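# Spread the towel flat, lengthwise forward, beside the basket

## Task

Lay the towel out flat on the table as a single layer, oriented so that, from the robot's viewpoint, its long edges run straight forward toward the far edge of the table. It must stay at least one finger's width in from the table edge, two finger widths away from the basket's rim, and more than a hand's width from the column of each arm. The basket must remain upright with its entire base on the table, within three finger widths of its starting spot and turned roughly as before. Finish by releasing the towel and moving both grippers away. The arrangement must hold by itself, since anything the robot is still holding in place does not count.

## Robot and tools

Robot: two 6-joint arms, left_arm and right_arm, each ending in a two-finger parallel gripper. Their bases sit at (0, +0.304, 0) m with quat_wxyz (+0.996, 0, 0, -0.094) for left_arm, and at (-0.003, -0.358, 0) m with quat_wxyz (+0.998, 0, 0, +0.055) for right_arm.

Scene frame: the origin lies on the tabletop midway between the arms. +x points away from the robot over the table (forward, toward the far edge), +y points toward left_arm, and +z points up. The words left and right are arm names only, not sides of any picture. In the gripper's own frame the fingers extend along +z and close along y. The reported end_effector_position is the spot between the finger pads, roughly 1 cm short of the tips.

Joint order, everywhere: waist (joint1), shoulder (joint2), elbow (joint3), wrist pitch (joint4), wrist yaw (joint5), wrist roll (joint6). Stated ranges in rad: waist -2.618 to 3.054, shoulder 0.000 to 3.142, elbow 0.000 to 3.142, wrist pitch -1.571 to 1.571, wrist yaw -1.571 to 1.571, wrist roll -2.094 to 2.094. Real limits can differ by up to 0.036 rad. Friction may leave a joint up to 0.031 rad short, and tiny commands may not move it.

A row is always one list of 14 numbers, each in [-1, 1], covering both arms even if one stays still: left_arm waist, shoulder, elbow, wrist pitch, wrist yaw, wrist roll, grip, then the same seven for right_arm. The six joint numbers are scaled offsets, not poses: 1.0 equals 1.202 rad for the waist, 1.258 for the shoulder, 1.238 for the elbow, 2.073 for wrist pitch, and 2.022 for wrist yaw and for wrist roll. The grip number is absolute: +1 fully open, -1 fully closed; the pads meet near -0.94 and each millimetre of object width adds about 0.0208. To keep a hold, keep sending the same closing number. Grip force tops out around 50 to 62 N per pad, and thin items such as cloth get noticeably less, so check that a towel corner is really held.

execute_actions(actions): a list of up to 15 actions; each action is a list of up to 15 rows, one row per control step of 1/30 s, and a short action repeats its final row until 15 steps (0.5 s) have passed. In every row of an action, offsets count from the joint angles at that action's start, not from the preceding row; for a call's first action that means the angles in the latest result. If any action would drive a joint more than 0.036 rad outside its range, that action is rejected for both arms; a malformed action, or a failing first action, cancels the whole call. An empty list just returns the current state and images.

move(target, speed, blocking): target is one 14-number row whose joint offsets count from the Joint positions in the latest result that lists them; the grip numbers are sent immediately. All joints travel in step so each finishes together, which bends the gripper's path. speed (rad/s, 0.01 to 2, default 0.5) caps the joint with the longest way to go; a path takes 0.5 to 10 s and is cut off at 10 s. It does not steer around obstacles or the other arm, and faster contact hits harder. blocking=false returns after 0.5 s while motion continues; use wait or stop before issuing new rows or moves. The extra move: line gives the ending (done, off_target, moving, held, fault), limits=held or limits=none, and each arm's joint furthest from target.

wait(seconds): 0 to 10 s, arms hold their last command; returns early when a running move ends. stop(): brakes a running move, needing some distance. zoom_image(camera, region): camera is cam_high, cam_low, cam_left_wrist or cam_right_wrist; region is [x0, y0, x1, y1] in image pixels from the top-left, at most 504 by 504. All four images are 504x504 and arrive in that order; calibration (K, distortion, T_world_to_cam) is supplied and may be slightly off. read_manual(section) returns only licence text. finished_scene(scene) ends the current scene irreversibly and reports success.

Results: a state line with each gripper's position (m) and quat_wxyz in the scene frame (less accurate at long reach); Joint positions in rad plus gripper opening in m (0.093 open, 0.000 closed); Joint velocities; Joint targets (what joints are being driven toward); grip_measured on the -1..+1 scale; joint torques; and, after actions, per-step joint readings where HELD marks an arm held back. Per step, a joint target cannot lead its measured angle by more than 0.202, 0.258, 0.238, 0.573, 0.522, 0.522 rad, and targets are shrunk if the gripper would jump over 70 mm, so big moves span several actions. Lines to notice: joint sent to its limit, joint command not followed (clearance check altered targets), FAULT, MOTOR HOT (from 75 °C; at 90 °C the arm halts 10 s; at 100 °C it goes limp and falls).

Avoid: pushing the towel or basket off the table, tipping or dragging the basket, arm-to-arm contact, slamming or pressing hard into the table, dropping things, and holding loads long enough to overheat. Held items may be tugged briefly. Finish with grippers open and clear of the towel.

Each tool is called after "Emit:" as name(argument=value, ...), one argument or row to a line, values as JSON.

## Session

Emit:
execute_actions(
  actions=[],
)

Scene clock: 0.00 s.
left_arm: end_effector_position=(+0.1116, +0.5687, +0.2468) grip_measured=+0.988 end_effector_quat_wxyz=(+0.493, -0.343, +0.787, -0.137) | right_arm: end_effector_position=(+0.4964, -0.4351, +0.1039) grip_measured=+1.000 end_effector_quat_wxyz=(+0.345, +0.393, +0.827, -0.205)
Joint names: [waist, shoulder, elbow, wrist pitch, wrist yaw, wrist roll]
Joint positions: left_arm=[ 1.903  1.48   1.337 -1.436  1.075  0.897  0.093] | right_arm=[-0.05   2.088  1.608 -0.589  0.687  0.765  0.093]
Joint velocities: left_arm=[ 0.007  0.002 -0.012  0.022  0.037  0.007 -0.   ] | right_arm=[-0.012 -0.007 -0.007  0.022  0.066  0.022  0.   ]
Joint torques (N m, as the arm reports them, + toward a larger angle): no reading
Motor temperatures (°C, as the motors report them): left_arm=[16 22 22 23 17 18] | right_arm=[17 20 21 20 16 18]
Joint targets: left_arm=[1.903 1.480 1.337 -1.436 1.075 0.897] | right_arm=[-0.050 2.088 1.608 -0.589 0.687 0.765]
camera_calibration (this result's frames):
cam_left_wrist: T_world_to_cam=[[0.409487, -0.727402, 0.550643, 0.22894], [-0.616345, -0.66557, -0.420874, 0.589077], [0.672636, -0.167043, -0.720873, 0.28094], [0, 0, 0, 1]] pos_world=[0.0803562, 0.605533, 0.324385]
cam_right_wrist: T_world_to_cam=[[-0.789762, -0.610476, 0.0599513, 0.119494], [-0.584408, 0.719118, -0.375949, 0.683358], [0.186396, -0.331946, -0.924699, -0.0572509], [0, 0, 0, 1]] pos_world=[0.504403, -0.437471, 0.196804]

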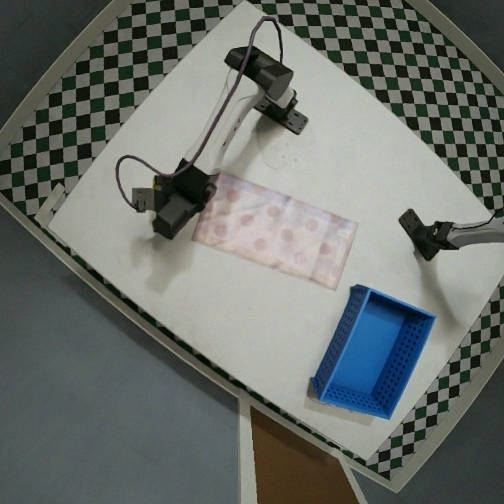

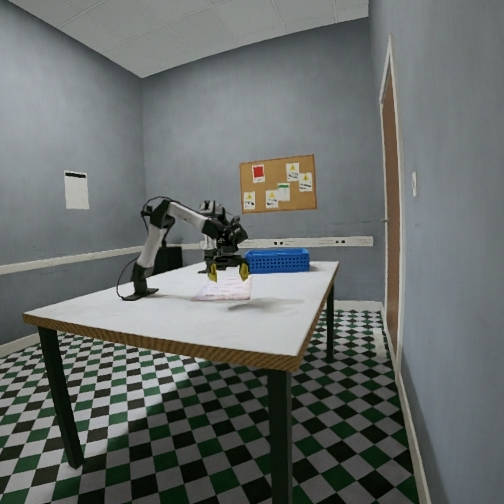

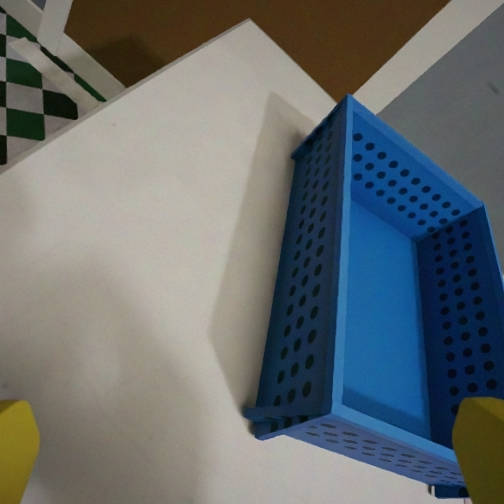

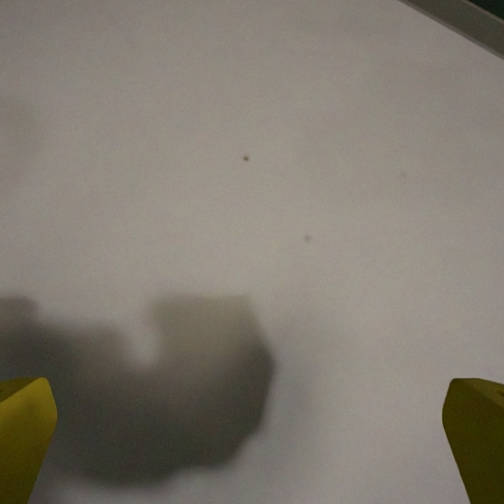

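Emit:
zoom_image(
  camera="cam_high",
  region=[170, 130, 380, 340],
)

Region (170, 130, 380, 340) of cam_high's 504x504 image, scaled by 2.400, with more detail than that image has.

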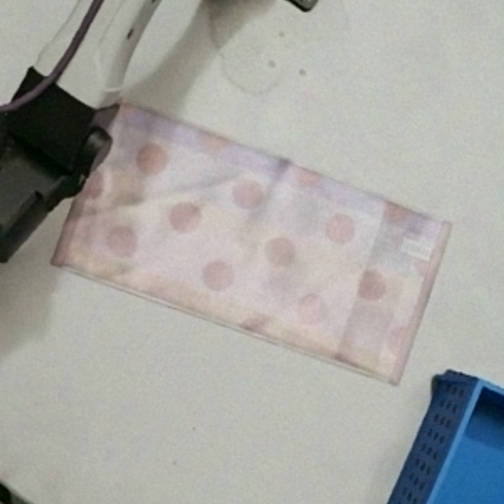

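Emit:
move(
  target=[-1,-0.4,-0.4,0.48,-0.53,-0.44,-1,0.04,0.08,0.1,-0.065,-0.34,-0.378,-1],
  speed=0.9,
)

Emit:
move(
  target=[-1,0,0,0,0,0,-1,0,0,0,0,0,0,-1],
  speed=1.0,
)

Scene clock: 39.43 s.
left_arm: end_effector_position=(+0.2858, +0.4670, +0.2311) grip_measured=-1.000 end_effector_quat_wxyz=(+0.462, -0.219, +0.851, +0.122) | right_arm: end_effector_position=(+0.4999, -0.3093, +0.0444) grip_measured=-0.987 end_effector_quat_wxyz=(+0.186, -0.043, +0.982, +0.007)
Joint names: [waist, shoulder, elbow, wrist pitch, wrist yaw, wrist roll]
Joint positions: left_arm=[ 0.713  0.988  0.863 -0.45   0.012  0.014  0.   ] | right_arm=[-0.012  2.181  1.702 -0.717  0.007  0.011  0.   ]
Joint velocities: left_arm=[ 0.012  0.002  0.017 -0.037  0.037  0.051  0.   ] | right_arm=[-0.017 -0.017  0.002 -0.022 -0.022  0.007  0.   ]
Joint torques (N m, as the arm reports them, + toward a larger angle): left_arm=[-0.62 -3.07  5.83  2.14 -0.14 -0.1 ] | right_arm=[  0.32 -10.44  10.83   1.13  -0.05  -0.14]
Motor temperatures (°C, as the motors report them): left_arm=[16 25 26 23 17 18] | right_arm=[17 31 24 21 16 18]
Joint targets: left_arm=[0.701 0.977 0.842 -0.441 0.003 0.007] | right_arm=[-0.002 2.189 1.731 -0.724 -0.000 0.001]
move: off_target (left_arm, right_arm); limits=none; left_arm: farthest joint: the elbow, 0.022 radians from its target (0.495 radians at the start); right_arm: farthest joint: the elbow, 0.030 radians from its target (0.124 radians at the start)
camera_calibration (this result's frames):
cam_left_wrist: T_world_to_cam=[[0.48873, -0.872377, -0.0100775, 0.266871], [-0.7396, -0.408162, -0.535159, 0.563554], [0.462747, 0.269001, -0.844691, 0.0204606], [0, 0, 0, 1]] pos_world=[0.276909, 0.457329, 0.321563]
cam_right_wrist: T_world_to_cam=[[0.0865747, -0.996215, -0.00772241, -0.351751], [-0.994218, -0.0868902, 0.0630969, 0.508578], [-0.0635291, 0.00221516, -0.997978, 0.160314], [0, 0, 0, 1]] pos_world=[0.546274, -0.306584, 0.125184]

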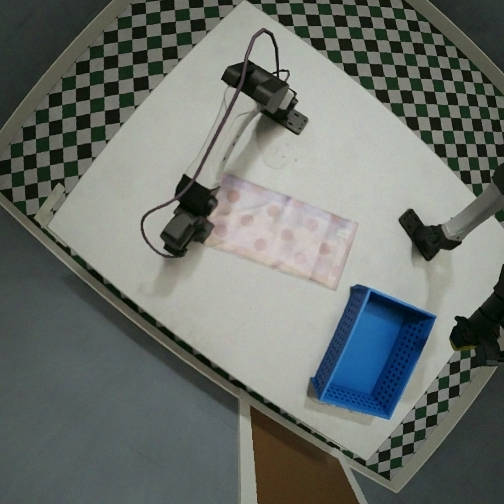

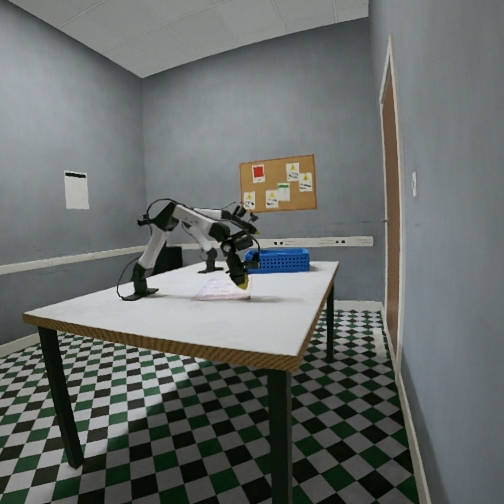

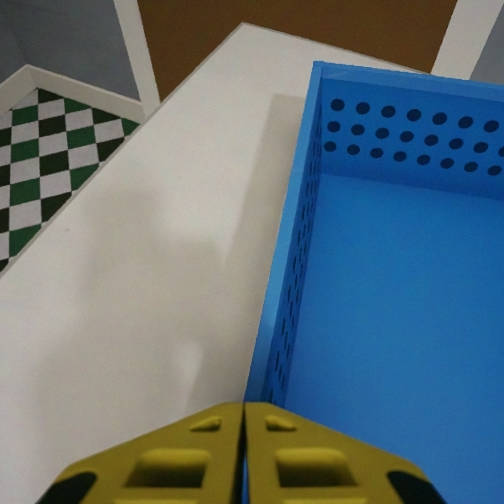

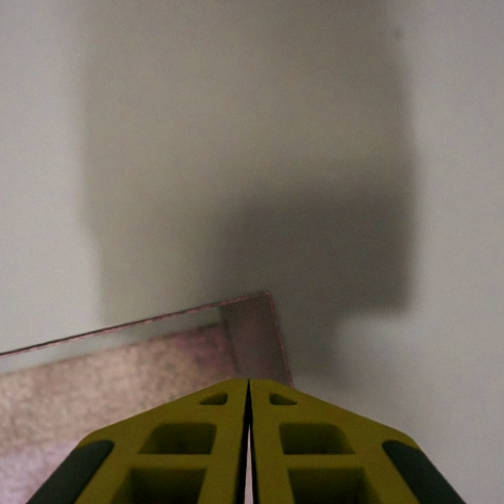

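Scene clock: 41.13 s.
left_arm: end_effector_position=(+0.2572, +0.0993, +0.2311) grip_measured=-1.000 end_effector_quat_wxyz=(+0.451, +0.296, +0.827, -0.158) | right_arm: end_effector_position=(+0.4999, -0.3093, +0.0444) grip_measured=-0.987 end_effector_quat_wxyz=(+0.186, -0.043, +0.982, +0.007)
Joint names: [waist, shoulder, elbow, wrist pitch, wrist yaw, wrist roll]
Joint positions: left_arm=[-0.477  0.988  0.863 -0.45   0.012  0.014  0.   ] | right_arm=[-0.012  2.181  1.702 -0.717  0.007  0.011  0.   ]
Joint velocities: left_arm=[-0.012 -0.007 -0.007  0.037  0.007  0.007  0.   ] | right_arm=[ 0.007  0.007 -0.002 -0.022  0.037  0.11   0.   ]
Joint torques (N m, as the arm reports them, + toward a larger angle): left_arm=[-0.87 -2.27  7.25  2.05 -0.03  0.  ] | right_arm=[ -0.46 -10.9    8.31   1.21   0.01  -0.02]
Motor temperatures (°C, as the motors report them): left_arm=[16 25 27 24 17 18] | right_arm=[17 31 24 21 16 18]
Joint targets: left_arm=[-0.489 0.988 0.863 -0.450 0.012 0.014] | right_arm=[-0.012 2.181 1.702 -0.717 0.007 0.011]
move: done; limits=none; left_arm: farthest joint: the waist, 0.012 radians from its target (1.202 radians at the start); right_arm: farthest joint: the waist, 0.000 radians from its target (0.000 radians at the start)
camera_calibration (this result's frames):
cam_left_wrist: T_world_to_cam=[[-0.629202, -0.777182, -0.00966256, 0.238055], [-0.653286, 0.535551, -0.535166, 0.276495], [0.421096, -0.330415, -0.844692, 0.20279], [0, 0, 0, 1]] pos_world=[0.245021, 0.10394, 0.321566]
cam_right_wrist: T_world_to_cam=[[0.0865747, -0.996215, -0.00772241, -0.351751], [-0.994218, -0.0868902, 0.0630969, 0.508578], [-0.0635291, 0.00221516, -0.997978, 0.160314], [0, 0, 0, 1]] pos_world=[0.546274, -0.306584, 0.125184]

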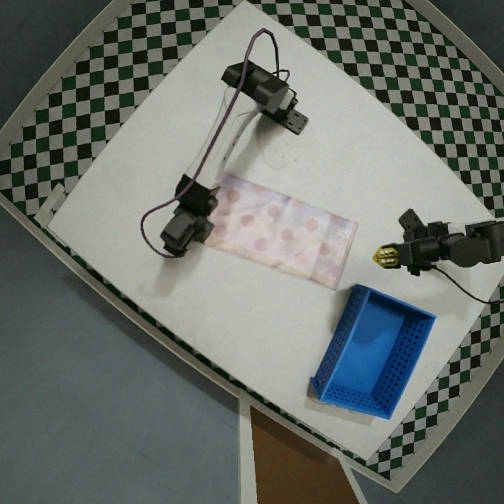

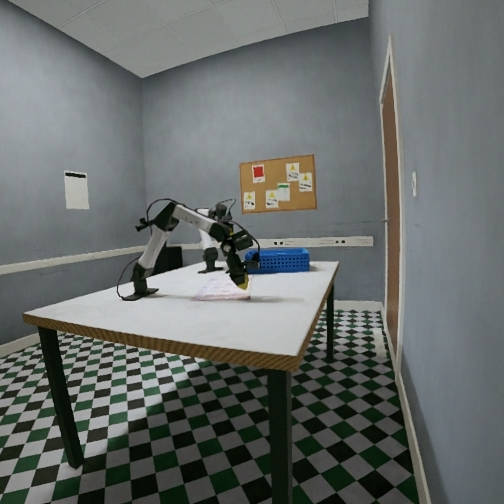

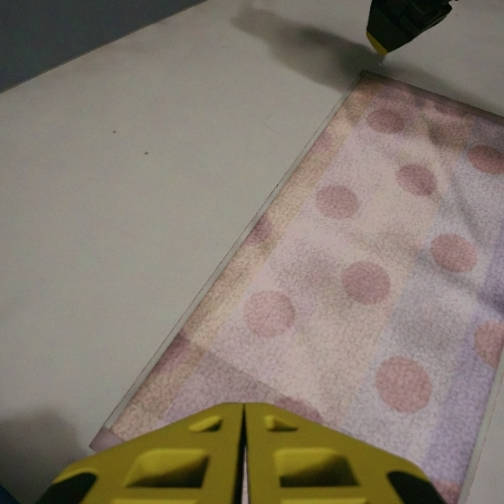

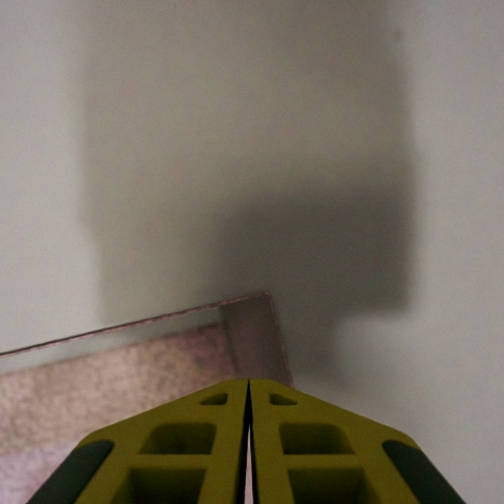

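Emit:
move(
  target=[-0.2,0.42,-0.13,0.072,0,0,-1,0,0,0,0,0,0,-1],
  speed=0.5,
)

Emit:
execute_actions(
  actions=[
    [[0,0.05,0,0,0,0,-1,0,0,0,0,0,0,-1]],
    [[0,0.04,-0.02,0,0,0,-1,0,0,0,0,0,0,-1]],
    [[-0.07,0.035,-0.02,-0.01,0,0,-1,0,0,0,0,0,0,-1]],
    [[-0.08,0.035,-0.02,-0.01,0,0,-1,0,0,0,0,0,0,-1]],
    [[-0.08,0.035,-0.02,-0.01,0,0,-1,0,0,0,0,0,0,-1]],
  ],
)

Scene clock: 55.03 s.
left_arm: end_effector_position=(+0.2033, +0.0473, +0.0288) grip_measured=-1.000 end_effector_quat_wxyz=(+0.207, +0.428, +0.873, -0.104) | right_arm: end_effector_position=(+0.4999, -0.3093, +0.0444) grip_measured=-0.987 end_effector_quat_wxyz=(+0.186, -0.043, +0.982, +0.007)
Joint names: [waist, shoulder, elbow, wrist pitch, wrist yaw, wrist roll]
Joint positions: left_arm=[-0.706  1.507  0.716 -0.312  0.012  0.014  0.   ] | right_arm=[-0.012  2.181  1.702 -0.717  0.007  0.011  0.   ]
Joint velocities: left_arm=[-0.012 -0.002  0.012  0.037 -0.007  0.051  0.   ] | right_arm=[ 0.012  0.007  0.007  0.051  0.022 -0.022  0.   ]
Joint torques (N m, as the arm reports them, + toward a larger angle): left_arm=[-0.57 -4.8   5.17  1.49 -0.05 -0.02] | right_arm=[ -0.48 -10.92   8.34   1.21   0.01  -0.02]
Motor temperatures (°C, as the motors report them): left_arm=[16 24 28 27 17 18] | right_arm=[17 34 25 21 16 18]
Joint targets: left_arm=[-0.718 1.517 0.702 -0.301 0.012 0.014] | right_arm=[-0.012 2.181 1.702 -0.717 0.007 0.011]
move: done; limits=none; left_arm: farthest joint: the elbow, 0.014 radians from its target (0.161 radians at the start); right_arm: farthest joint: the waist, 0.000 radians from its target (0.000 radians at the start)
camera_calibration (this result's frames):
cam_left_wrist: T_world_to_cam=[[-0.790974, -0.611848, -0.00126468, 0.186541], [-0.611388, 0.790456, -0.0372018, 0.125913], [0.0237615, -0.0286524, -0.999307, 0.108367], [0, 0, 0, 1]] pos_world=[0.221955, 0.0177112, 0.113212]
cam_right_wrist: T_world_to_cam=[[0.0865747, -0.996215, -0.00772241, -0.351751], [-0.994218, -0.0868902, 0.0630969, 0.508578], [-0.0635291, 0.00221516, -0.997978, 0.160314], [0, 0, 0, 1]] pos_world=[0.546274, -0.306584, 0.125184]

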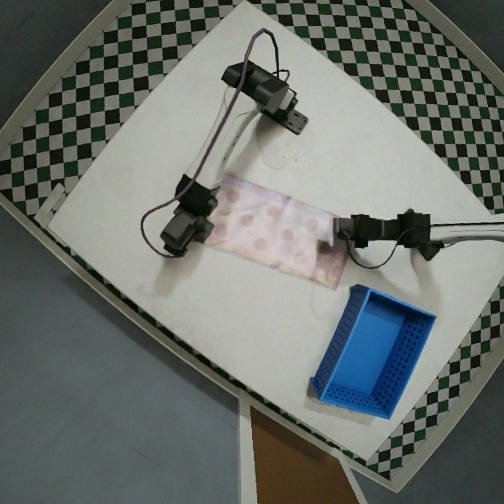

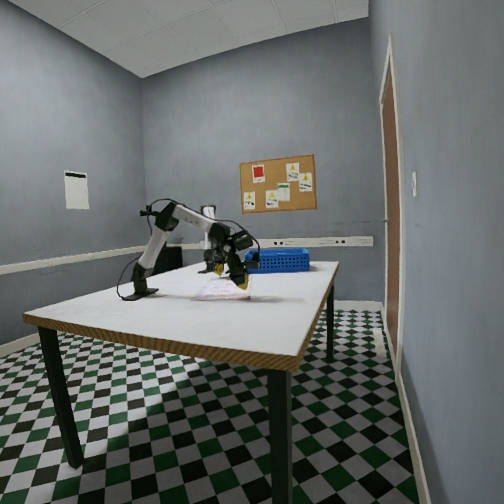

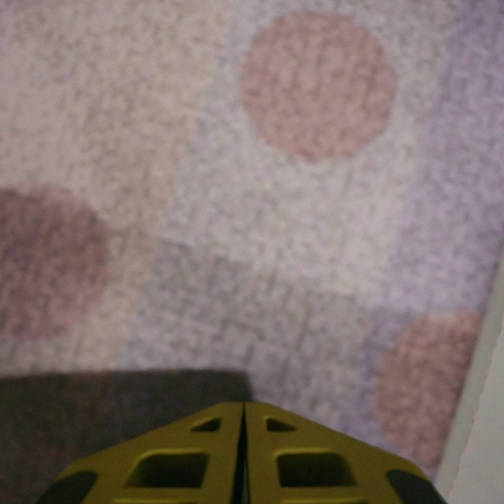

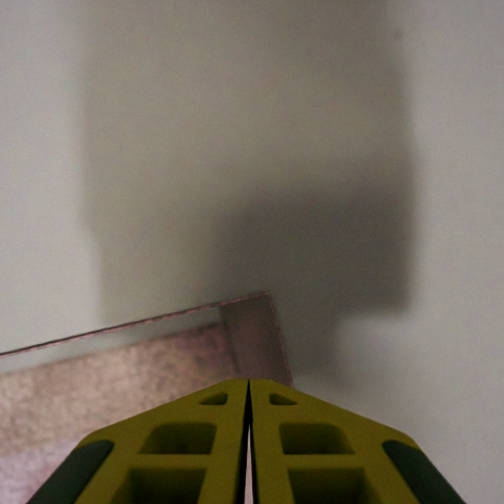

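Scene clock: 57.53 s.
left_arm: end_effector_position=(+0.1441, +0.0064, +0.0106) grip_measured=-1.000 end_effector_quat_wxyz=(+0.192, +0.527, +0.821, -0.106) | right_arm: end_effector_position=(+0.4999, -0.3093, +0.0444) grip_measured=-0.987 end_effector_quat_wxyz=(+0.186, -0.043, +0.982, +0.007)
Joint names: [waist, shoulder, elbow, wrist pitch, wrist yaw, wrist roll]
Joint positions: left_arm=[-0.944  1.582  0.716 -0.265 -0.025  0.013  0.   ] | right_arm=[-0.012  2.181  1.702 -0.717  0.007  0.011  0.   ]
Joint velocities: left_arm=[ 0.002  0.012 -0.007  0.022  0.022 -0.037  0.   ] | right_arm=[-0.012  0.002  0.002 -0.037 -0.051  0.022  0.   ]
Joint torques (N m, as the arm reports them, + toward a larger angle): left_arm=[-0.99 -3.08  4.16  1.    0.09 -0.06] | right_arm=[ -0.45 -10.94   8.33   1.21   0.01  -0.02]
Motor temperatures (°C, as the motors report them): left_arm=[16 24 28 27 17 18] | right_arm=[17 34 25 21 16 18]
Joint targets: left_arm=[-0.957 1.622 0.692 -0.298 -0.012 0.013] | right_arm=[-0.012 2.181 1.702 -0.717 0.007 0.011]
Step readings (joint positions; steps 1 to 15: 1st action; 16 to 30: 2nd action; 31 to 45: 3rd action; 46 to 60: 4th action; 61 to 75: 5th action):
0: left_arm=[-0.706 1.507 0.716 -0.312 0.012 0.014] | right_arm=[-0.012 2.181 1.702 -0.717 0.007 0.011]
1: left_arm=[-0.706 1.511 0.716 -0.312 0.012 0.014] | right_arm=[-0.012 2.181 1.702 -0.717 0.007 0.011]
2: left_arm=[-0.706 1.521 0.716 -0.309 0.012 0.014] | right_arm=[-0.012 2.181 1.702 -0.717 0.007 0.011]
4: left_arm=[-0.706 1.545 0.716 -0.309 0.012 0.014] | right_arm=[-0.012 2.181 1.702 -0.717 0.007 0.011]
8: left_arm=[-0.706 1.558 0.716 -0.309 0.012 0.014] | right_arm=[-0.012 2.181 1.702 -0.717 0.007 0.011]
15: left_arm=[-0.706 1.558 0.716 -0.309 0.012 0.014] | right_arm=[-0.012 2.181 1.702 -0.717 0.007 0.011]
16: left_arm=[-0.706 1.562 0.716 -0.309 0.012 0.014] | right_arm=[-0.012 2.181 1.702 -0.717 0.007 0.011]
17: left_arm=[-0.706 1.568 0.716 -0.306 0.012 0.014] | right_arm=[-0.012 2.181 1.702 -0.717 0.007 0.011]
19: left_arm=[-0.706 1.572 0.716 -0.298 0.012 0.014] | right_arm=[-0.012 2.181 1.702 -0.717 0.007 0.011]
23: left_arm=[-0.706 1.572 0.716 -0.298 0.012 0.014] | right_arm=[-0.012 2.181 1.702 -0.717 0.007 0.011]
30: left_arm=[-0.706 1.572 0.716 -0.298 0.012 0.014] | right_arm=[-0.012 2.181 1.702 -0.717 0.007 0.011]
31: left_arm=[-0.714 1.572 0.716 -0.298 0.009 0.013] | right_arm=[-0.012 2.181 1.702 -0.717 0.007 0.011]
32: left_arm=[-0.732 1.572 0.716 -0.296 0.003 0.013] | right_arm=[-0.012 2.181 1.702 -0.717 0.007 0.011]
34: left_arm=[-0.765 1.574 0.716 -0.292 0.003 0.013] | right_arm=[-0.012 2.181 1.702 -0.717 0.007 0.011]
38: left_arm=[-0.777 1.575 0.716 -0.288 0.001 0.013] | right_arm=[-0.012 2.181 1.702 -0.717 0.007 0.011]
45: left_arm=[-0.777 1.575 0.716 -0.288 0.001 0.013] | right_arm=[-0.012 2.181 1.702 -0.717 0.007 0.011]
46: left_arm=[-0.786 1.575 0.716 -0.288 -0.005 0.013] | right_arm=[-0.012 2.181 1.702 -0.717 0.007 0.011]
47: left_arm=[-0.806 1.575 0.716 -0.286 -0.011 0.013] | right_arm=[-0.012 2.181 1.702 -0.717 0.007 0.011]
49: left_arm=[-0.846 1.577 0.716 -0.281 -0.012 0.013] | right_arm=[-0.012 2.181 1.702 -0.717 0.007 0.011]
53: left_arm=[-0.860 1.578 0.716 -0.277 -0.012 0.013] | right_arm=[-0.012 2.181 1.702 -0.717 0.007 0.011]
60: left_arm=[-0.860 1.578 0.716 -0.277 -0.012 0.013] | right_arm=[-0.012 2.181 1.702 -0.717 0.007 0.011]
61: left_arm=[-0.869 1.578 0.716 -0.277 -0.018 0.013] | right_arm=[-0.012 2.181 1.702 -0.717 0.007 0.011]
62: left_arm=[-0.889 1.578 0.716 -0.275 -0.025 0.013] | right_arm=[-0.012 2.181 1.702 -0.717 0.007 0.011]
64: left_arm=[-0.930 1.581 0.716 -0.269 -0.025 0.013] | right_arm=[-0.012 2.181 1.702 -0.717 0.007 0.011]
68: left_arm=[-0.944 1.582 0.716 -0.265 -0.025 0.013] | right_arm=[-0.012 2.181 1.702 -0.717 0.007 0.011]
75: Joint positions above
camera_calibration (this result's frames):
cam_left_wrist: T_world_to_cam=[[-0.905577, -0.422752, -0.0347837, 0.130357], [-0.422705, 0.906222, -0.00906314, 0.0931582], [0.0353532, 0.00649589, -0.999354, 0.0885491], [0, 0, 0, 1]] pos_world=[0.154296, -0.0298884, 0.0938705]
cam_right_wrist: T_world_to_cam=[[0.0865747, -0.996215, -0.00772241, -0.351751], [-0.994218, -0.0868902, 0.0630969, 0.508578], [-0.0635291, 0.00221516, -0.997978, 0.160314], [0, 0, 0, 1]] pos_world=[0.546274, -0.306584, 0.125184]

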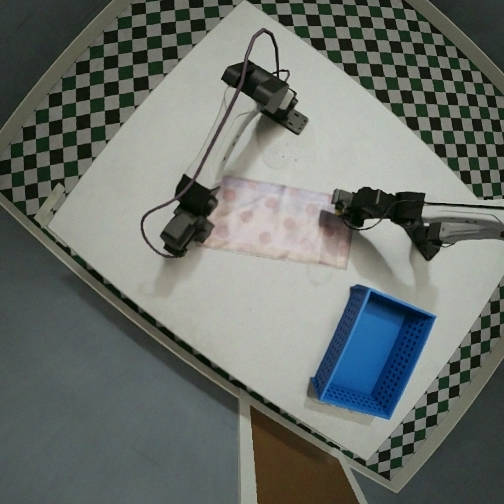

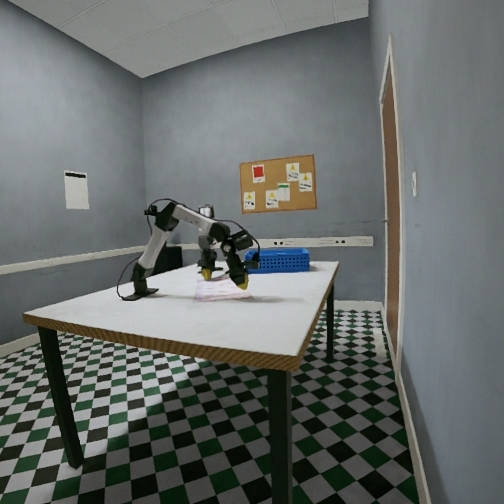

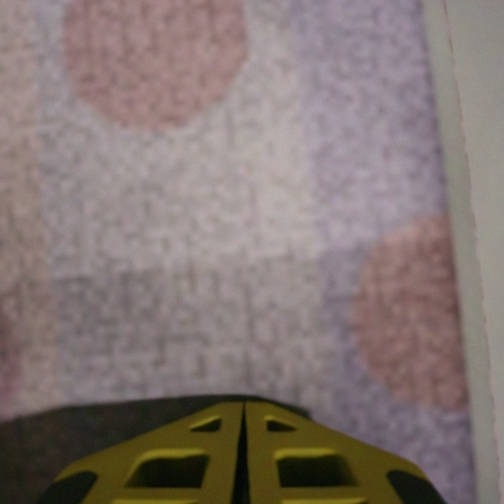

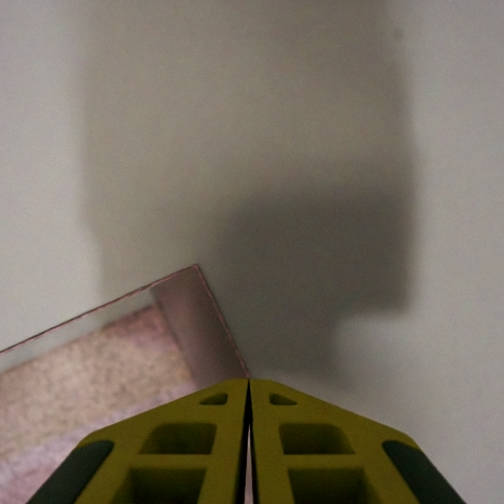

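Emit:
execute_actions(
  actions=[
    [[-0.065,0.085,0.055,-0.02,0,0,-1,0,0,0,0,0,0,-1]],
    [[-0.065,0.085,0.055,-0.02,0,0,-1,0,0,0,0,0,0,-1]],
    [[-0.06,0.08,0.055,-0.02,0,0,-1,0,0,0,0,0,0,-1]],
    [[-0.055,0.08,0.055,-0.02,0,0,-1,0,0,0,0,0,0,-1]],
  ],
)

Scene clock: 71.00 s.
left_arm: end_effector_position=(+0.0897, -0.0925, +0.0115) grip_measured=-1.000 end_effector_quat_wxyz=(+0.199, +0.618, +0.752, -0.115) | right_arm: end_effector_position=(+0.4999, -0.3093, +0.0444) grip_measured=-0.987 end_effector_quat_wxyz=(+0.186, -0.043, +0.982, +0.007)
Joint names: [waist, shoulder, elbow, wrist pitch, wrist yaw, wrist roll]
Joint positions: left_arm=[-1.191  1.837  1.01  -0.285 -0.075  0.013  0.   ] | right_arm=[-0.012  2.181  1.702 -0.717  0.007  0.011  0.   ]
Joint velocities: left_arm=[-0.002 -0.012 -0.022 -0.037 -0.037 -0.081  0.   ] | right_arm=[ 0.017 -0.002 -0.017  0.037 -0.066  0.007  0.   ]
Joint torques (N m, as the arm reports them, + toward a larger angle): left_arm=[-0.88 -5.78  5.56  0.95 -0.01 -0.05] | right_arm=[ -0.45 -10.93   8.32   1.21   0.01  -0.02]
Motor temperatures (°C, as the motors report them): left_arm=[16 24 27 26 17 18] | right_arm=[17 36 25 21 16 18]
Joint targets: left_arm=[-1.203 1.879 1.005 -0.321 -0.063 0.013] | right_arm=[-0.012 2.181 1.702 -0.717 0.007 0.011]
Step readings (joint positions; steps 1 to 15: 1st action; 16 to 30: 2nd action; 31 to 45: 3rd action; 46 to 60: 4th action):
0: left_arm=[-0.944 1.582 0.716 -0.265 -0.025 0.013] | right_arm=[-0.012 2.181 1.702 -0.717 0.007 0.011]
1: left_arm=[-0.951 1.591 0.727 -0.272 -0.031 0.013] | right_arm=[-0.012 2.181 1.702 -0.717 0.007 0.011]
2: left_arm=[-0.966 1.611 0.749 -0.275 -0.036 0.013] | right_arm=[-0.012 2.181 1.702 -0.717 0.007 0.011]
4: left_arm=[-0.997 1.643 0.782 -0.272 -0.037 0.013] | right_arm=[-0.012 2.181 1.702 -0.717 0.007 0.011]
8: left_arm=[-1.010 1.651 0.790 -0.270 -0.037 0.013] | right_arm=[-0.012 2.181 1.702 -0.717 0.007 0.011]
15: left_arm=[-1.010 1.651 0.790 -0.270 -0.037 0.013] | right_arm=[-0.012 2.181 1.702 -0.717 0.007 0.011]
16: left_arm=[-1.017 1.659 0.801 -0.277 -0.042 0.013] | right_arm=[-0.012 2.181 1.702 -0.717 0.007 0.011]
17: left_arm=[-1.030 1.678 0.822 -0.281 -0.048 0.013] | right_arm=[-0.012 2.181 1.702 -0.717 0.007 0.011]
19: left_arm=[-1.061 1.709 0.856 -0.276 -0.049 0.013] | right_arm=[-0.012 2.181 1.702 -0.717 0.007 0.011]
23: left_arm=[-1.076 1.717 0.864 -0.274 -0.050 0.013] | right_arm=[-0.012 2.181 1.702 -0.717 0.007 0.011]
30: left_arm=[-1.076 1.717 0.864 -0.274 -0.051 0.013] | right_arm=[-0.012 2.181 1.702 -0.717 0.007 0.011]
31: left_arm=[-1.082 1.725 0.875 -0.281 -0.055 0.013] | right_arm=[-0.012 2.181 1.702 -0.717 0.007 0.011]
32: left_arm=[-1.094 1.742 0.897 -0.285 -0.060 0.013] | right_arm=[-0.012 2.181 1.702 -0.717 0.007 0.011]
34: left_arm=[-1.121 1.771 0.929 -0.281 -0.062 0.013] | right_arm=[-0.012 2.181 1.702 -0.717 0.007 0.011]
38: left_arm=[-1.137 1.778 0.937 -0.280 -0.062 0.013] | right_arm=[-0.012 2.181 1.702 -0.717 0.007 0.011]
45: left_arm=[-1.137 1.778 0.937 -0.280 -0.063 0.013] | right_arm=[-0.012 2.181 1.702 -0.717 0.007 0.011]
46: left_arm=[-1.141 1.786 0.948 -0.287 -0.067 0.013] | right_arm=[-0.012 2.181 1.702 -0.717 0.007 0.011]
47: left_arm=[-1.151 1.803 0.969 -0.291 -0.071 0.013] | right_arm=[-0.012 2.181 1.702 -0.717 0.007 0.011]
49: left_arm=[-1.176 1.830 1.001 -0.287 -0.074 0.013] | right_arm=[-0.012 2.181 1.702 -0.717 0.007 0.011]
53: left_arm=[-1.191 1.837 1.010 -0.285 -0.075 0.013] | right_arm=[-0.012 2.181 1.702 -0.717 0.007 0.011]
60: Joint positions above
camera_calibration (this result's frames):
cam_left_wrist: T_world_to_cam=[[-0.974349, -0.210652, -0.0791864, 0.0655849], [-0.209108, 0.977508, -0.0274088, 0.147456], [0.0831791, -0.0101472, -0.996483, 0.086131], [0, 0, 0, 1]] pos_world=[0.0875725, -0.12945, 0.0950631]
cam_right_wrist: T_world_to_cam=[[0.0865747, -0.996215, -0.00772241, -0.351751], [-0.994218, -0.0868902, 0.0630969, 0.508578], [-0.0635291, 0.00221516, -0.997978, 0.160314], [0, 0, 0, 1]] pos_world=[0.546274, -0.306584, 0.125184]

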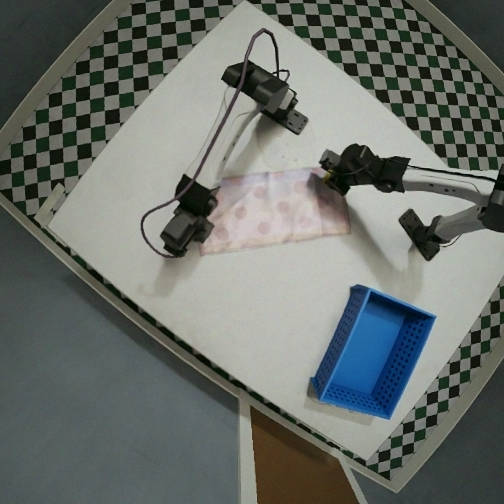

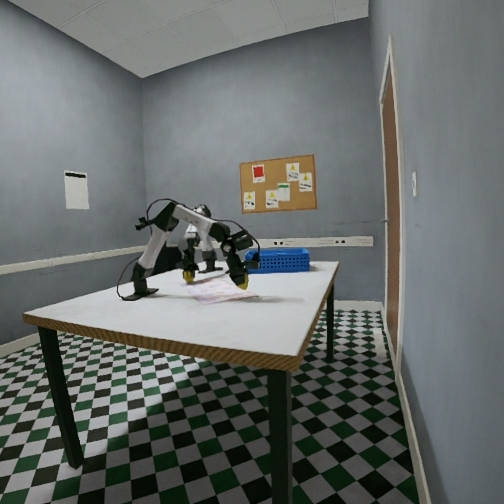

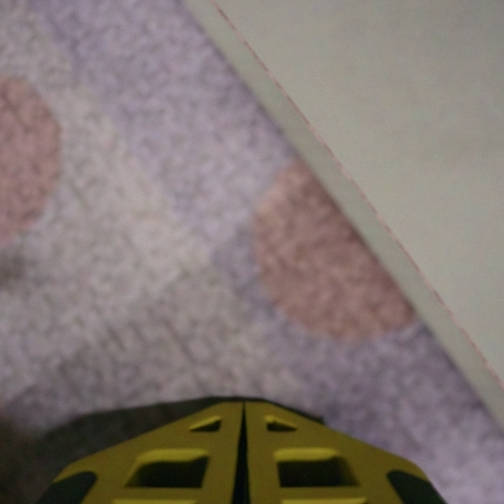

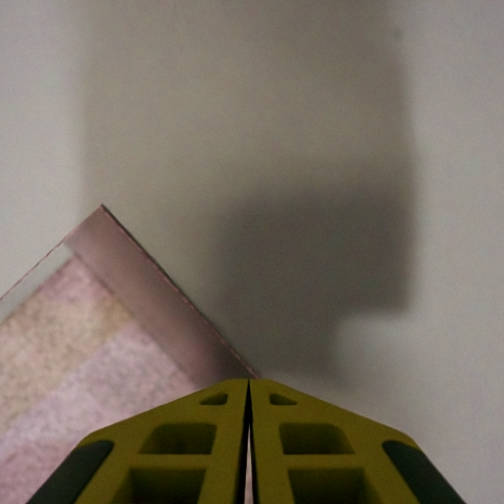

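Emit:
move(
  target=[0,-0.8,-0.3,0,0.037,0,-1,0.1,0.03,0,0,0,0,-1],
  speed=0.8,
)

Emit:
execute_actions(
  actions=[
    [[0,0,0,0,0,0,-1,0,0.035,0,0,0,0,-1]],
    [[0,0,0,0,0,0,-1,0,0.03,0,0,0,0,-1]],
    [[0,0,0,0,0,0,-1,0.055,0.035,0,0.03,0,0,-1]],
    [[0,0,0,0,0,0,-1,0.055,0.035,0,0.03,0,0,-1]],
    [[0,0,0,0,0,0,-1,0.055,0.035,0,0.03,0,0,-1]],
    [[0,0,0,0,0,0,-1,0.055,0.035,0,0.03,0,0,-1]],
  ],
)

Scene clock: 86.23 s.
left_arm: end_effector_position=(+0.0608, -0.0023, +0.2173) grip_measured=-1.000 end_effector_quat_wxyz=(+0.411, +0.544, +0.653, -0.330) | right_arm: end_effector_position=(+0.4889, -0.2539, +0.0294) grip_measured=-0.987 end_effector_quat_wxyz=(+0.170, -0.098, +0.980, +0.016)
Joint names: [waist, shoulder, elbow, wrist pitch, wrist yaw, wrist roll]
Joint positions: left_arm=[-1.191  0.839  0.659 -0.281 -0.008  0.013  0.   ] | right_arm=[ 0.101  2.212  1.702 -0.717  0.007  0.011  0.   ]
Joint velocities: left_arm=[-0.022 -0.012 -0.002 -0.022 -0.007 -0.051  0.   ] | right_arm=[-0.022 -0.012 -0.002 -0.051 -0.066  0.007  0.   ]
Joint torques (N m, as the arm reports them, + toward a larger angle): left_arm=[ 0.06 -1.7   6.11  2.14  0.02 -0.02] | right_arm=[  0.19 -10.61   8.22   1.15   0.02  -0.02]
Motor temperatures (°C, as the motors report them): left_arm=[16 25 28 26 17 18] | right_arm=[17 38 26 21 16 18]
Joint targets: left_arm=[-1.191 0.831 0.638 -0.285 -0.000 0.013] | right_arm=[0.109 2.219 1.702 -0.717 0.007 0.011]
move: off_target (left_arm); limits=none; left_arm: farthest joint: the elbow, 0.021 radians from its target (0.371 radians at the start); right_arm: farthest joint: the waist, 0.008 radians from its target (0.120 radians at the start)
camera_calibration (this result's frames):
cam_left_wrist: T_world_to_cam=[[-0.980524, -0.195378, -0.0200229, 0.0603061], [-0.139775, 0.765803, -0.627701, 0.184606], [0.137972, -0.612677, -0.778197, 0.2424], [0, 0, 0, 1]] pos_world=[0.0514903, 0.0189238, 0.30572]
cam_right_wrist: T_world_to_cam=[[0.197299, -0.980316, -0.00733067, -0.345792], [-0.975875, -0.197107, 0.0938976, 0.465602], [-0.0934942, -0.011372, -0.995555, 0.155706], [0, 0, 0, 1]] pos_world=[0.537152, -0.245441, 0.10876]

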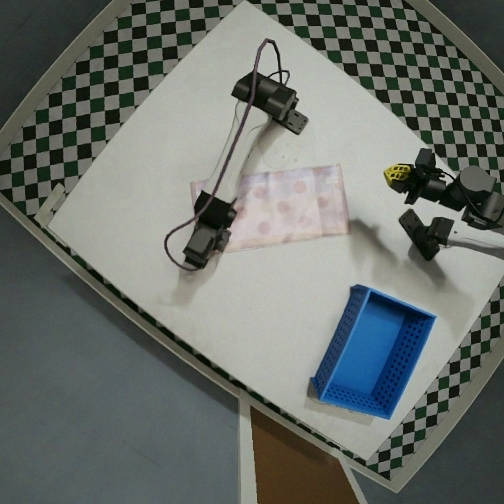

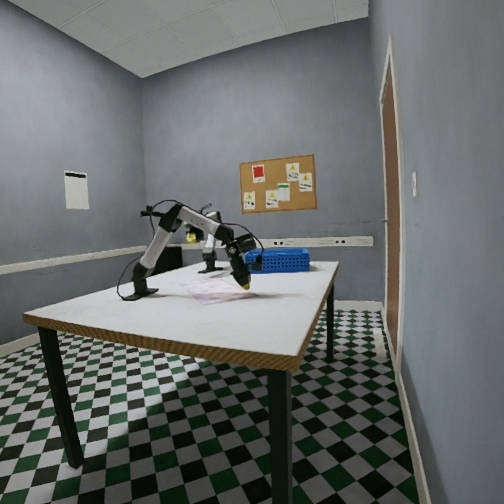

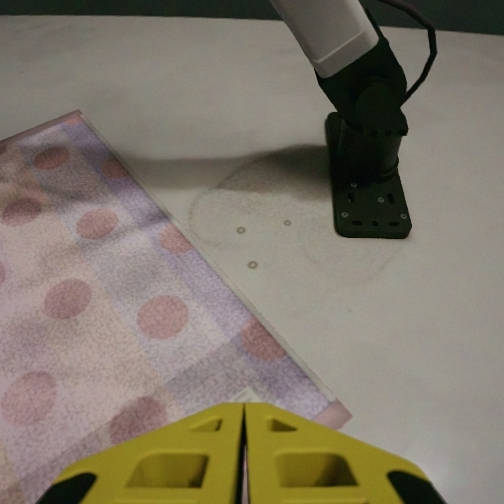

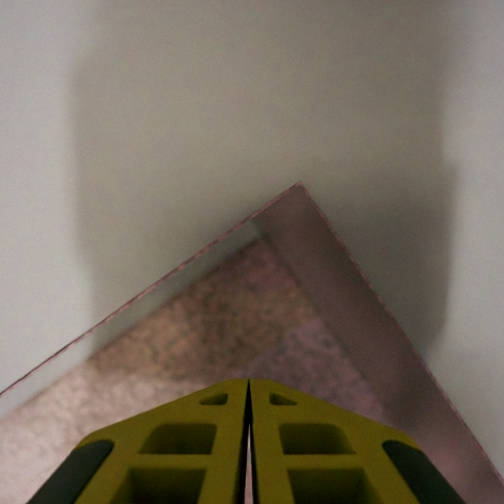

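Scene clock: 89.23 s.
left_arm: end_effector_position=(+0.0608, -0.0023, +0.2173) grip_measured=-1.000 end_effector_quat_wxyz=(+0.411, +0.544, +0.653, -0.330) | right_arm: end_effector_position=(+0.4928, -0.1286, +0.0092) grip_measured=-0.987 end_effector_quat_wxyz=(+0.244, -0.205, +0.948, +0.025)
Joint names: [waist, shoulder, elbow, wrist pitch, wrist yaw, wrist roll]
Joint positions: left_arm=[-1.191  0.839  0.659 -0.281 -0.008  0.013  0.   ] | right_arm=[ 0.344  2.298  1.702 -0.483  0.067  0.011  0.   ]
Joint velocities: left_arm=[-0.022 -0.022 -0.007  0.051  0.007  0.007  0.   ] | right_arm=[ 0.007  0.007 -0.012 -0.037 -0.022 -0.007  0.   ]
Joint torques (N m, as the arm reports them, + toward a larger angle): left_arm=[ 0.   -1.16  7.37  2.12 -0.07 -0.01] | right_arm=[-0.09 -9.61  8.37  1.46 -0.12 -0.03]
Motor temperatures (°C, as the motors report them): left_arm=[16 25 28 27 17 18] | right_arm=[17 38 26 22 16 18]
Joint targets: left_arm=[-1.191 0.839 0.659 -0.281 -0.008 0.013] | right_arm=[0.348 2.330 1.702 -0.483 0.052 0.011]
Step readings (joint positions; steps 1 to 15: 1st action; 16 to 30: 2nd action; 31 to 45: 3rd action; 46 to 60: 4th action; 61 to 75: 5th action; 76 to 90: 6th action):
0: left_arm=[-1.191 0.839 0.659 -0.281 -0.008 0.013] | right_arm=[0.101 2.212 1.702 -0.717 0.007 0.011]
1: left_arm=[-1.191 0.839 0.659 -0.281 -0.008 0.013] | right_arm=[0.101 2.215 1.702 -0.717 0.007 0.011]
2: left_arm=[-1.191 0.839 0.659 -0.281 -0.008 0.013] | right_arm=[0.101 2.219 1.702 -0.716 0.007 0.011]
4: left_arm=[-1.191 0.839 0.659 -0.281 -0.008 0.013] | right_arm=[0.101 2.234 1.702 -0.716 0.007 0.011]
8: left_arm=[-1.191 0.839 0.659 -0.281 -0.008 0.013] | right_arm=[0.101 2.256 1.702 -0.716 0.007 0.011]
15: left_arm=[-1.191 0.839 0.659 -0.281 -0.008 0.013] | right_arm=[0.101 2.256 1.702 -0.716 0.007 0.011]
16: left_arm=[-1.191 0.839 0.659 -0.281 -0.008 0.013] | right_arm=[0.101 2.257 1.702 -0.716 0.007 0.011]
17: left_arm=[-1.191 0.839 0.659 -0.281 -0.008 0.013] | right_arm=[0.101 2.258 1.702 -0.715 0.007 0.011]
19: left_arm=[-1.191 0.839 0.659 -0.281 -0.008 0.013] | right_arm=[0.101 2.258 1.702 -0.715 0.007 0.011]
23: left_arm=[-1.191 0.839 0.659 -0.281 -0.008 0.013] | right_arm=[0.101 2.258 1.702 -0.715 0.007 0.011]
30: left_arm=[-1.191 0.839 0.659 -0.281 -0.008 0.013] | right_arm=[0.101 2.258 1.702 -0.715 0.007 0.011]
31: left_arm=[-1.191 0.839 0.659 -0.281 -0.008 0.013] | right_arm=[0.105 2.258 1.702 -0.710 0.009 0.011]
32: left_arm=[-1.191 0.839 0.659 -0.281 -0.008 0.013] | right_arm=[0.112 2.259 1.702 -0.703 0.014 0.011]
34: left_arm=[-1.191 0.839 0.659 -0.281 -0.008 0.013] | right_arm=[0.132 2.263 1.702 -0.684 0.021 0.011]
38: left_arm=[-1.191 0.839 0.659 -0.281 -0.008 0.013] | right_arm=[0.160 2.265 1.702 -0.663 0.021 0.011]
45: left_arm=[-1.191 0.839 0.659 -0.281 -0.008 0.013] | right_arm=[0.160 2.266 1.702 -0.661 0.021 0.011]
46: left_arm=[-1.191 0.839 0.659 -0.281 -0.008 0.013] | right_arm=[0.165 2.266 1.702 -0.657 0.025 0.011]
47: left_arm=[-1.191 0.839 0.659 -0.281 -0.008 0.013] | right_arm=[0.171 2.268 1.702 -0.649 0.030 0.011]
49: left_arm=[-1.191 0.839 0.659 -0.281 -0.008 0.013] | right_arm=[0.191 2.271 1.702 -0.629 0.036 0.011]
53: left_arm=[-1.191 0.839 0.659 -0.281 -0.008 0.013] | right_arm=[0.220 2.275 1.702 -0.607 0.037 0.011]
60: left_arm=[-1.191 0.839 0.659 -0.281 -0.008 0.013] | right_arm=[0.221 2.275 1.702 -0.604 0.037 0.011]
61: left_arm=[-1.191 0.839 0.659 -0.281 -0.008 0.013] | right_arm=[0.225 2.276 1.702 -0.600 0.040 0.011]
62: left_arm=[-1.191 0.839 0.659 -0.281 -0.008 0.013] | right_arm=[0.232 2.278 1.702 -0.591 0.045 0.011]
64: left_arm=[-1.191 0.839 0.659 -0.281 -0.008 0.013] | right_arm=[0.252 2.282 1.702 -0.570 0.051 0.011]
68: left_arm=[-1.191 0.839 0.659 -0.281 -0.008 0.013] | right_arm=[0.281 2.285 1.702 -0.547 0.052 0.011]
75: left_arm=[-1.191 0.839 0.659 -0.281 -0.008 0.013] | right_arm=[0.282 2.286 1.702 -0.545 0.052 0.011]
76: left_arm=[-1.191 0.839 0.659 -0.281 -0.008 0.013] | right_arm=[0.286 2.287 1.702 -0.540 0.055 0.011]
77: left_arm=[-1.191 0.839 0.659 -0.281 -0.008 0.013] | right_arm=[0.293 2.289 1.702 -0.530 0.060 0.011]
79: left_arm=[-1.191 0.839 0.659 -0.281 -0.008 0.013] | right_arm=[0.313 2.293 1.702 -0.509 0.067 0.011]
83: left_arm=[-1.191 0.839 0.659 -0.281 -0.008 0.013] | right_arm=[0.342 2.298 1.702 -0.486 0.067 0.011]
90: Joint positions above
camera_calibration (this result's frames):
cam_left_wrist: T_world_to_cam=[[-0.980524, -0.195378, -0.0200229, 0.0603061], [-0.139775, 0.765803, -0.627701, 0.184606], [0.137972, -0.612677, -0.778197, 0.2424], [0, 0, 0, 1]] pos_world=[0.0514903, 0.0189238, 0.30572]
cam_right_wrist: T_world_to_cam=[[0.402408, -0.914419, 0.0436559, -0.317004], [-0.912944, -0.404379, -0.0548641, 0.439695], [0.0678223, -0.0177777, -0.997539, 0.0570209], [0, 0, 0, 1]] pos_world=[0.525115, -0.111057, 0.0948431]

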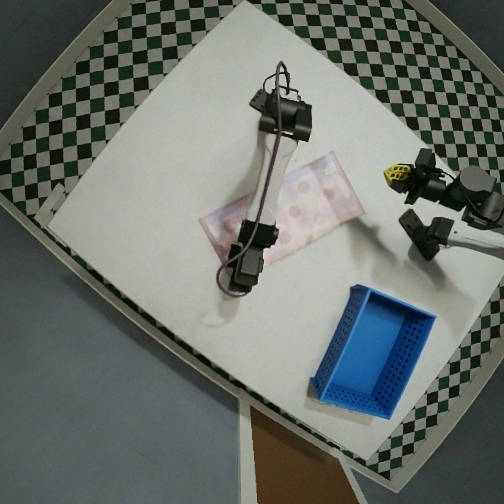

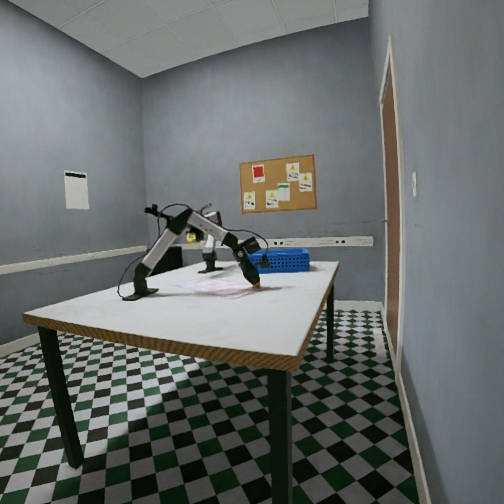

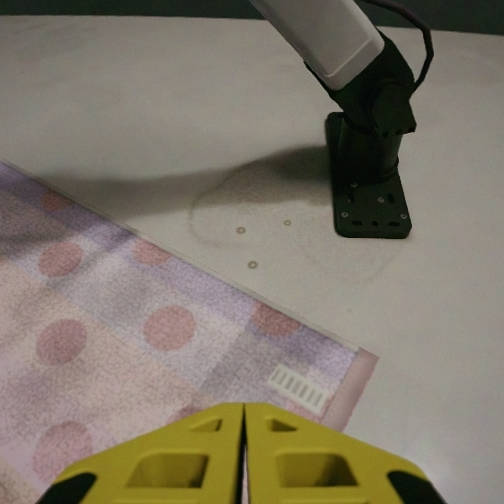

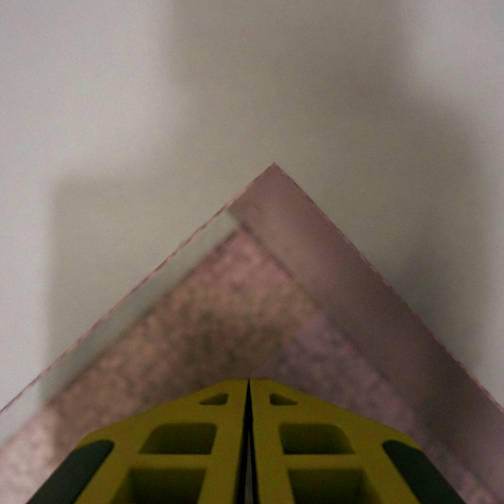

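Emit:
execute_actions(
  actions=[
    [[0,0,0,0,0,0,-1,0.045,0.066,0.068,0.012,0,0,-1]],
    [[0,0,0,0,0,0,-1,0.045,0.066,0.068,0.012,0,0,-1]],
    [[0,0,0,0,0,0,-1,0.045,0.066,0.068,0.012,0,0,-1]],
    [[0,0,0,0,0,0,-1,0.045,0.066,0.068,0.012,0,0,-1]],
  ],
)

Scene clock: 100.53 s.
left_arm: end_effector_position=(+0.0608, -0.0023, +0.2173) grip_measured=-1.000 end_effector_quat_wxyz=(+0.411, +0.544, +0.653, -0.330) | right_arm: end_effector_position=(+0.5111, +0.0054, +0.0106) grip_measured=-0.987 end_effector_quat_wxyz=(+0.338, -0.275, +0.898, +0.059)
Joint names: [waist, shoulder, elbow, wrist pitch, wrist yaw, wrist roll]
Joint positions: left_arm=[-1.191  0.839  0.659 -0.281 -0.008  0.013  0.   ] | right_arm=[ 0.535  2.513  1.981 -0.347  0.112  0.011  0.   ]
Joint velocities: left_arm=[-0.002 -0.012 -0.007  0.007  0.051  0.007  0.   ] | right_arm=[-0.007 -0.012 -0.017 -0.022 -0.037  0.037  0.   ]
Joint torques (N m, as the arm reports them, + toward a larger angle): left_arm=[-0.11 -1.26  7.26  2.16 -0.1  -0.05] | right_arm=[  0.05 -11.41  10.07   1.66  -0.05  -0.02]
Motor temperatures (°C, as the motors report them): left_arm=[16 24 30 29 17 18] | right_arm=[17 38 26 22 16 18]
Joint targets: left_arm=[-1.191 0.839 0.659 -0.281 -0.008 0.013] | right_arm=[0.541 2.542 1.996 -0.359 0.100 0.011]
Step readings (joint positions; steps 1 to 15: 1st action; 16 to 30: 2nd action; 31 to 45: 3rd action; 46 to 60: 4th action):
0: left_arm=[-1.191 0.839 0.659 -0.281 -0.008 0.013] | right_arm=[0.344 2.298 1.702 -0.483 0.067 0.011]
1: left_arm=[-1.191 0.839 0.659 -0.281 -0.008 0.013] | right_arm=[0.347 2.305 1.714 -0.488 0.069 0.011]
2: left_arm=[-1.191 0.839 0.659 -0.281 -0.008 0.013] | right_arm=[0.352 2.320 1.736 -0.486 0.072 0.011]
4: left_arm=[-1.191 0.839 0.659 -0.281 -0.008 0.013] | right_arm=[0.368 2.344 1.765 -0.468 0.077 0.011]
8: left_arm=[-1.191 0.839 0.659 -0.281 -0.008 0.013] | right_arm=[0.390 2.351 1.772 -0.453 0.078 0.011]
15: left_arm=[-1.191 0.839 0.659 -0.281 -0.008 0.013] | right_arm=[0.391 2.351 1.772 -0.452 0.078 0.011]
16: left_arm=[-1.191 0.839 0.659 -0.281 -0.008 0.013] | right_arm=[0.395 2.359 1.784 -0.456 0.081 0.011]
17: left_arm=[-1.191 0.839 0.659 -0.281 -0.008 0.013] | right_arm=[0.399 2.374 1.807 -0.453 0.083 0.011]
19: left_arm=[-1.191 0.839 0.659 -0.281 -0.008 0.013] | right_arm=[0.415 2.398 1.835 -0.435 0.088 0.011]
23: left_arm=[-1.191 0.839 0.659 -0.281 -0.008 0.013] | right_arm=[0.437 2.405 1.842 -0.420 0.089 0.011]
30: left_arm=[-1.191 0.839 0.659 -0.281 -0.008 0.013] | right_arm=[0.439 2.405 1.842 -0.419 0.089 0.011]
31: left_arm=[-1.191 0.839 0.659 -0.281 -0.008 0.013] | right_arm=[0.442 2.412 1.855 -0.422 0.092 0.011]
32: left_arm=[-1.191 0.839 0.659 -0.281 -0.008 0.013] | right_arm=[0.447 2.428 1.878 -0.419 0.094 0.011]
34: left_arm=[-1.191 0.839 0.659 -0.281 -0.008 0.013] | right_arm=[0.462 2.451 1.905 -0.400 0.100 0.011]
38: left_arm=[-1.191 0.839 0.659 -0.281 -0.008 0.013] | right_arm=[0.485 2.458 1.912 -0.385 0.100 0.011]
45: left_arm=[-1.191 0.839 0.659 -0.281 -0.008 0.013] | right_arm=[0.487 2.459 1.912 -0.384 0.100 0.011]
46: left_arm=[-1.191 0.839 0.659 -0.281 -0.008 0.013] | right_arm=[0.490 2.466 1.925 -0.387 0.103 0.011]
47: left_arm=[-1.191 0.839 0.659 -0.281 -0.008 0.013] | right_arm=[0.495 2.482 1.948 -0.382 0.105 0.011]
49: left_arm=[-1.191 0.839 0.659 -0.281 -0.008 0.013] | right_arm=[0.510 2.506 1.975 -0.363 0.112 0.011]
53: left_arm=[-1.191 0.839 0.659 -0.281 -0.008 0.013] | right_arm=[0.533 2.512 1.981 -0.349 0.112 0.011]
60: Joint positions above
camera_calibration (this result's frames):
cam_left_wrist: T_world_to_cam=[[-0.980524, -0.195378, -0.0200229, 0.0603061], [-0.139775, 0.765803, -0.627701, 0.184606], [0.137972, -0.612677, -0.778197, 0.2424], [0, 0, 0, 1]] pos_world=[0.0514903, 0.0189238, 0.30572]
cam_right_wrist: T_world_to_cam=[[0.537305, -0.840483, 0.0699343, -0.271468], [-0.804917, -0.535788, -0.25503, 0.458236], [0.251819, 0.0807378, -0.964401, -0.0353533], [0, 0, 0, 1]] pos_world=[0.523605, 0.0202073, 0.101754]

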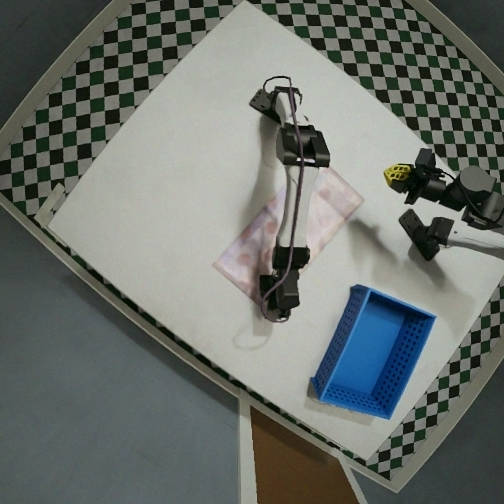

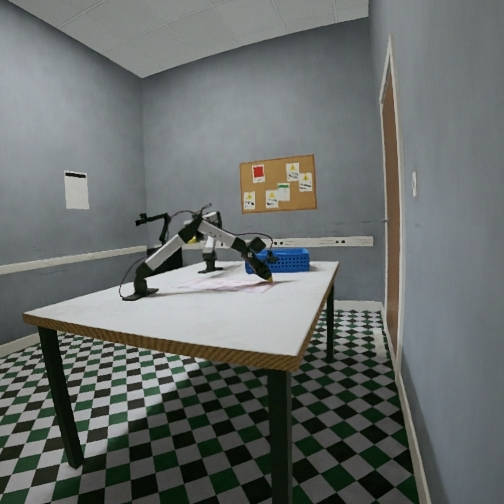

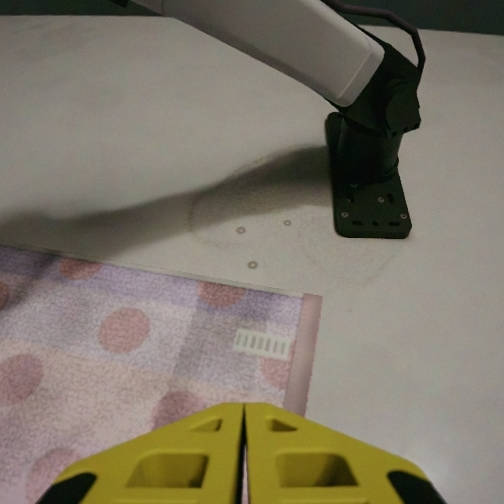

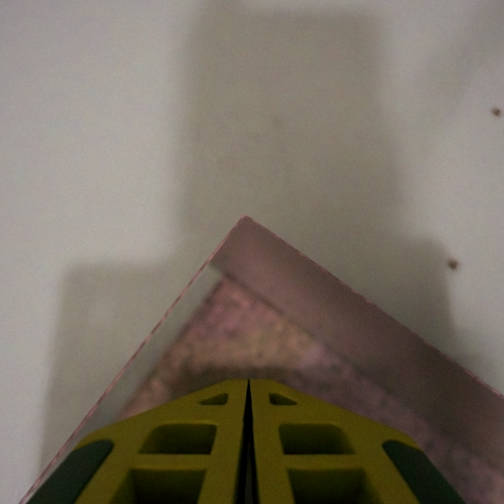

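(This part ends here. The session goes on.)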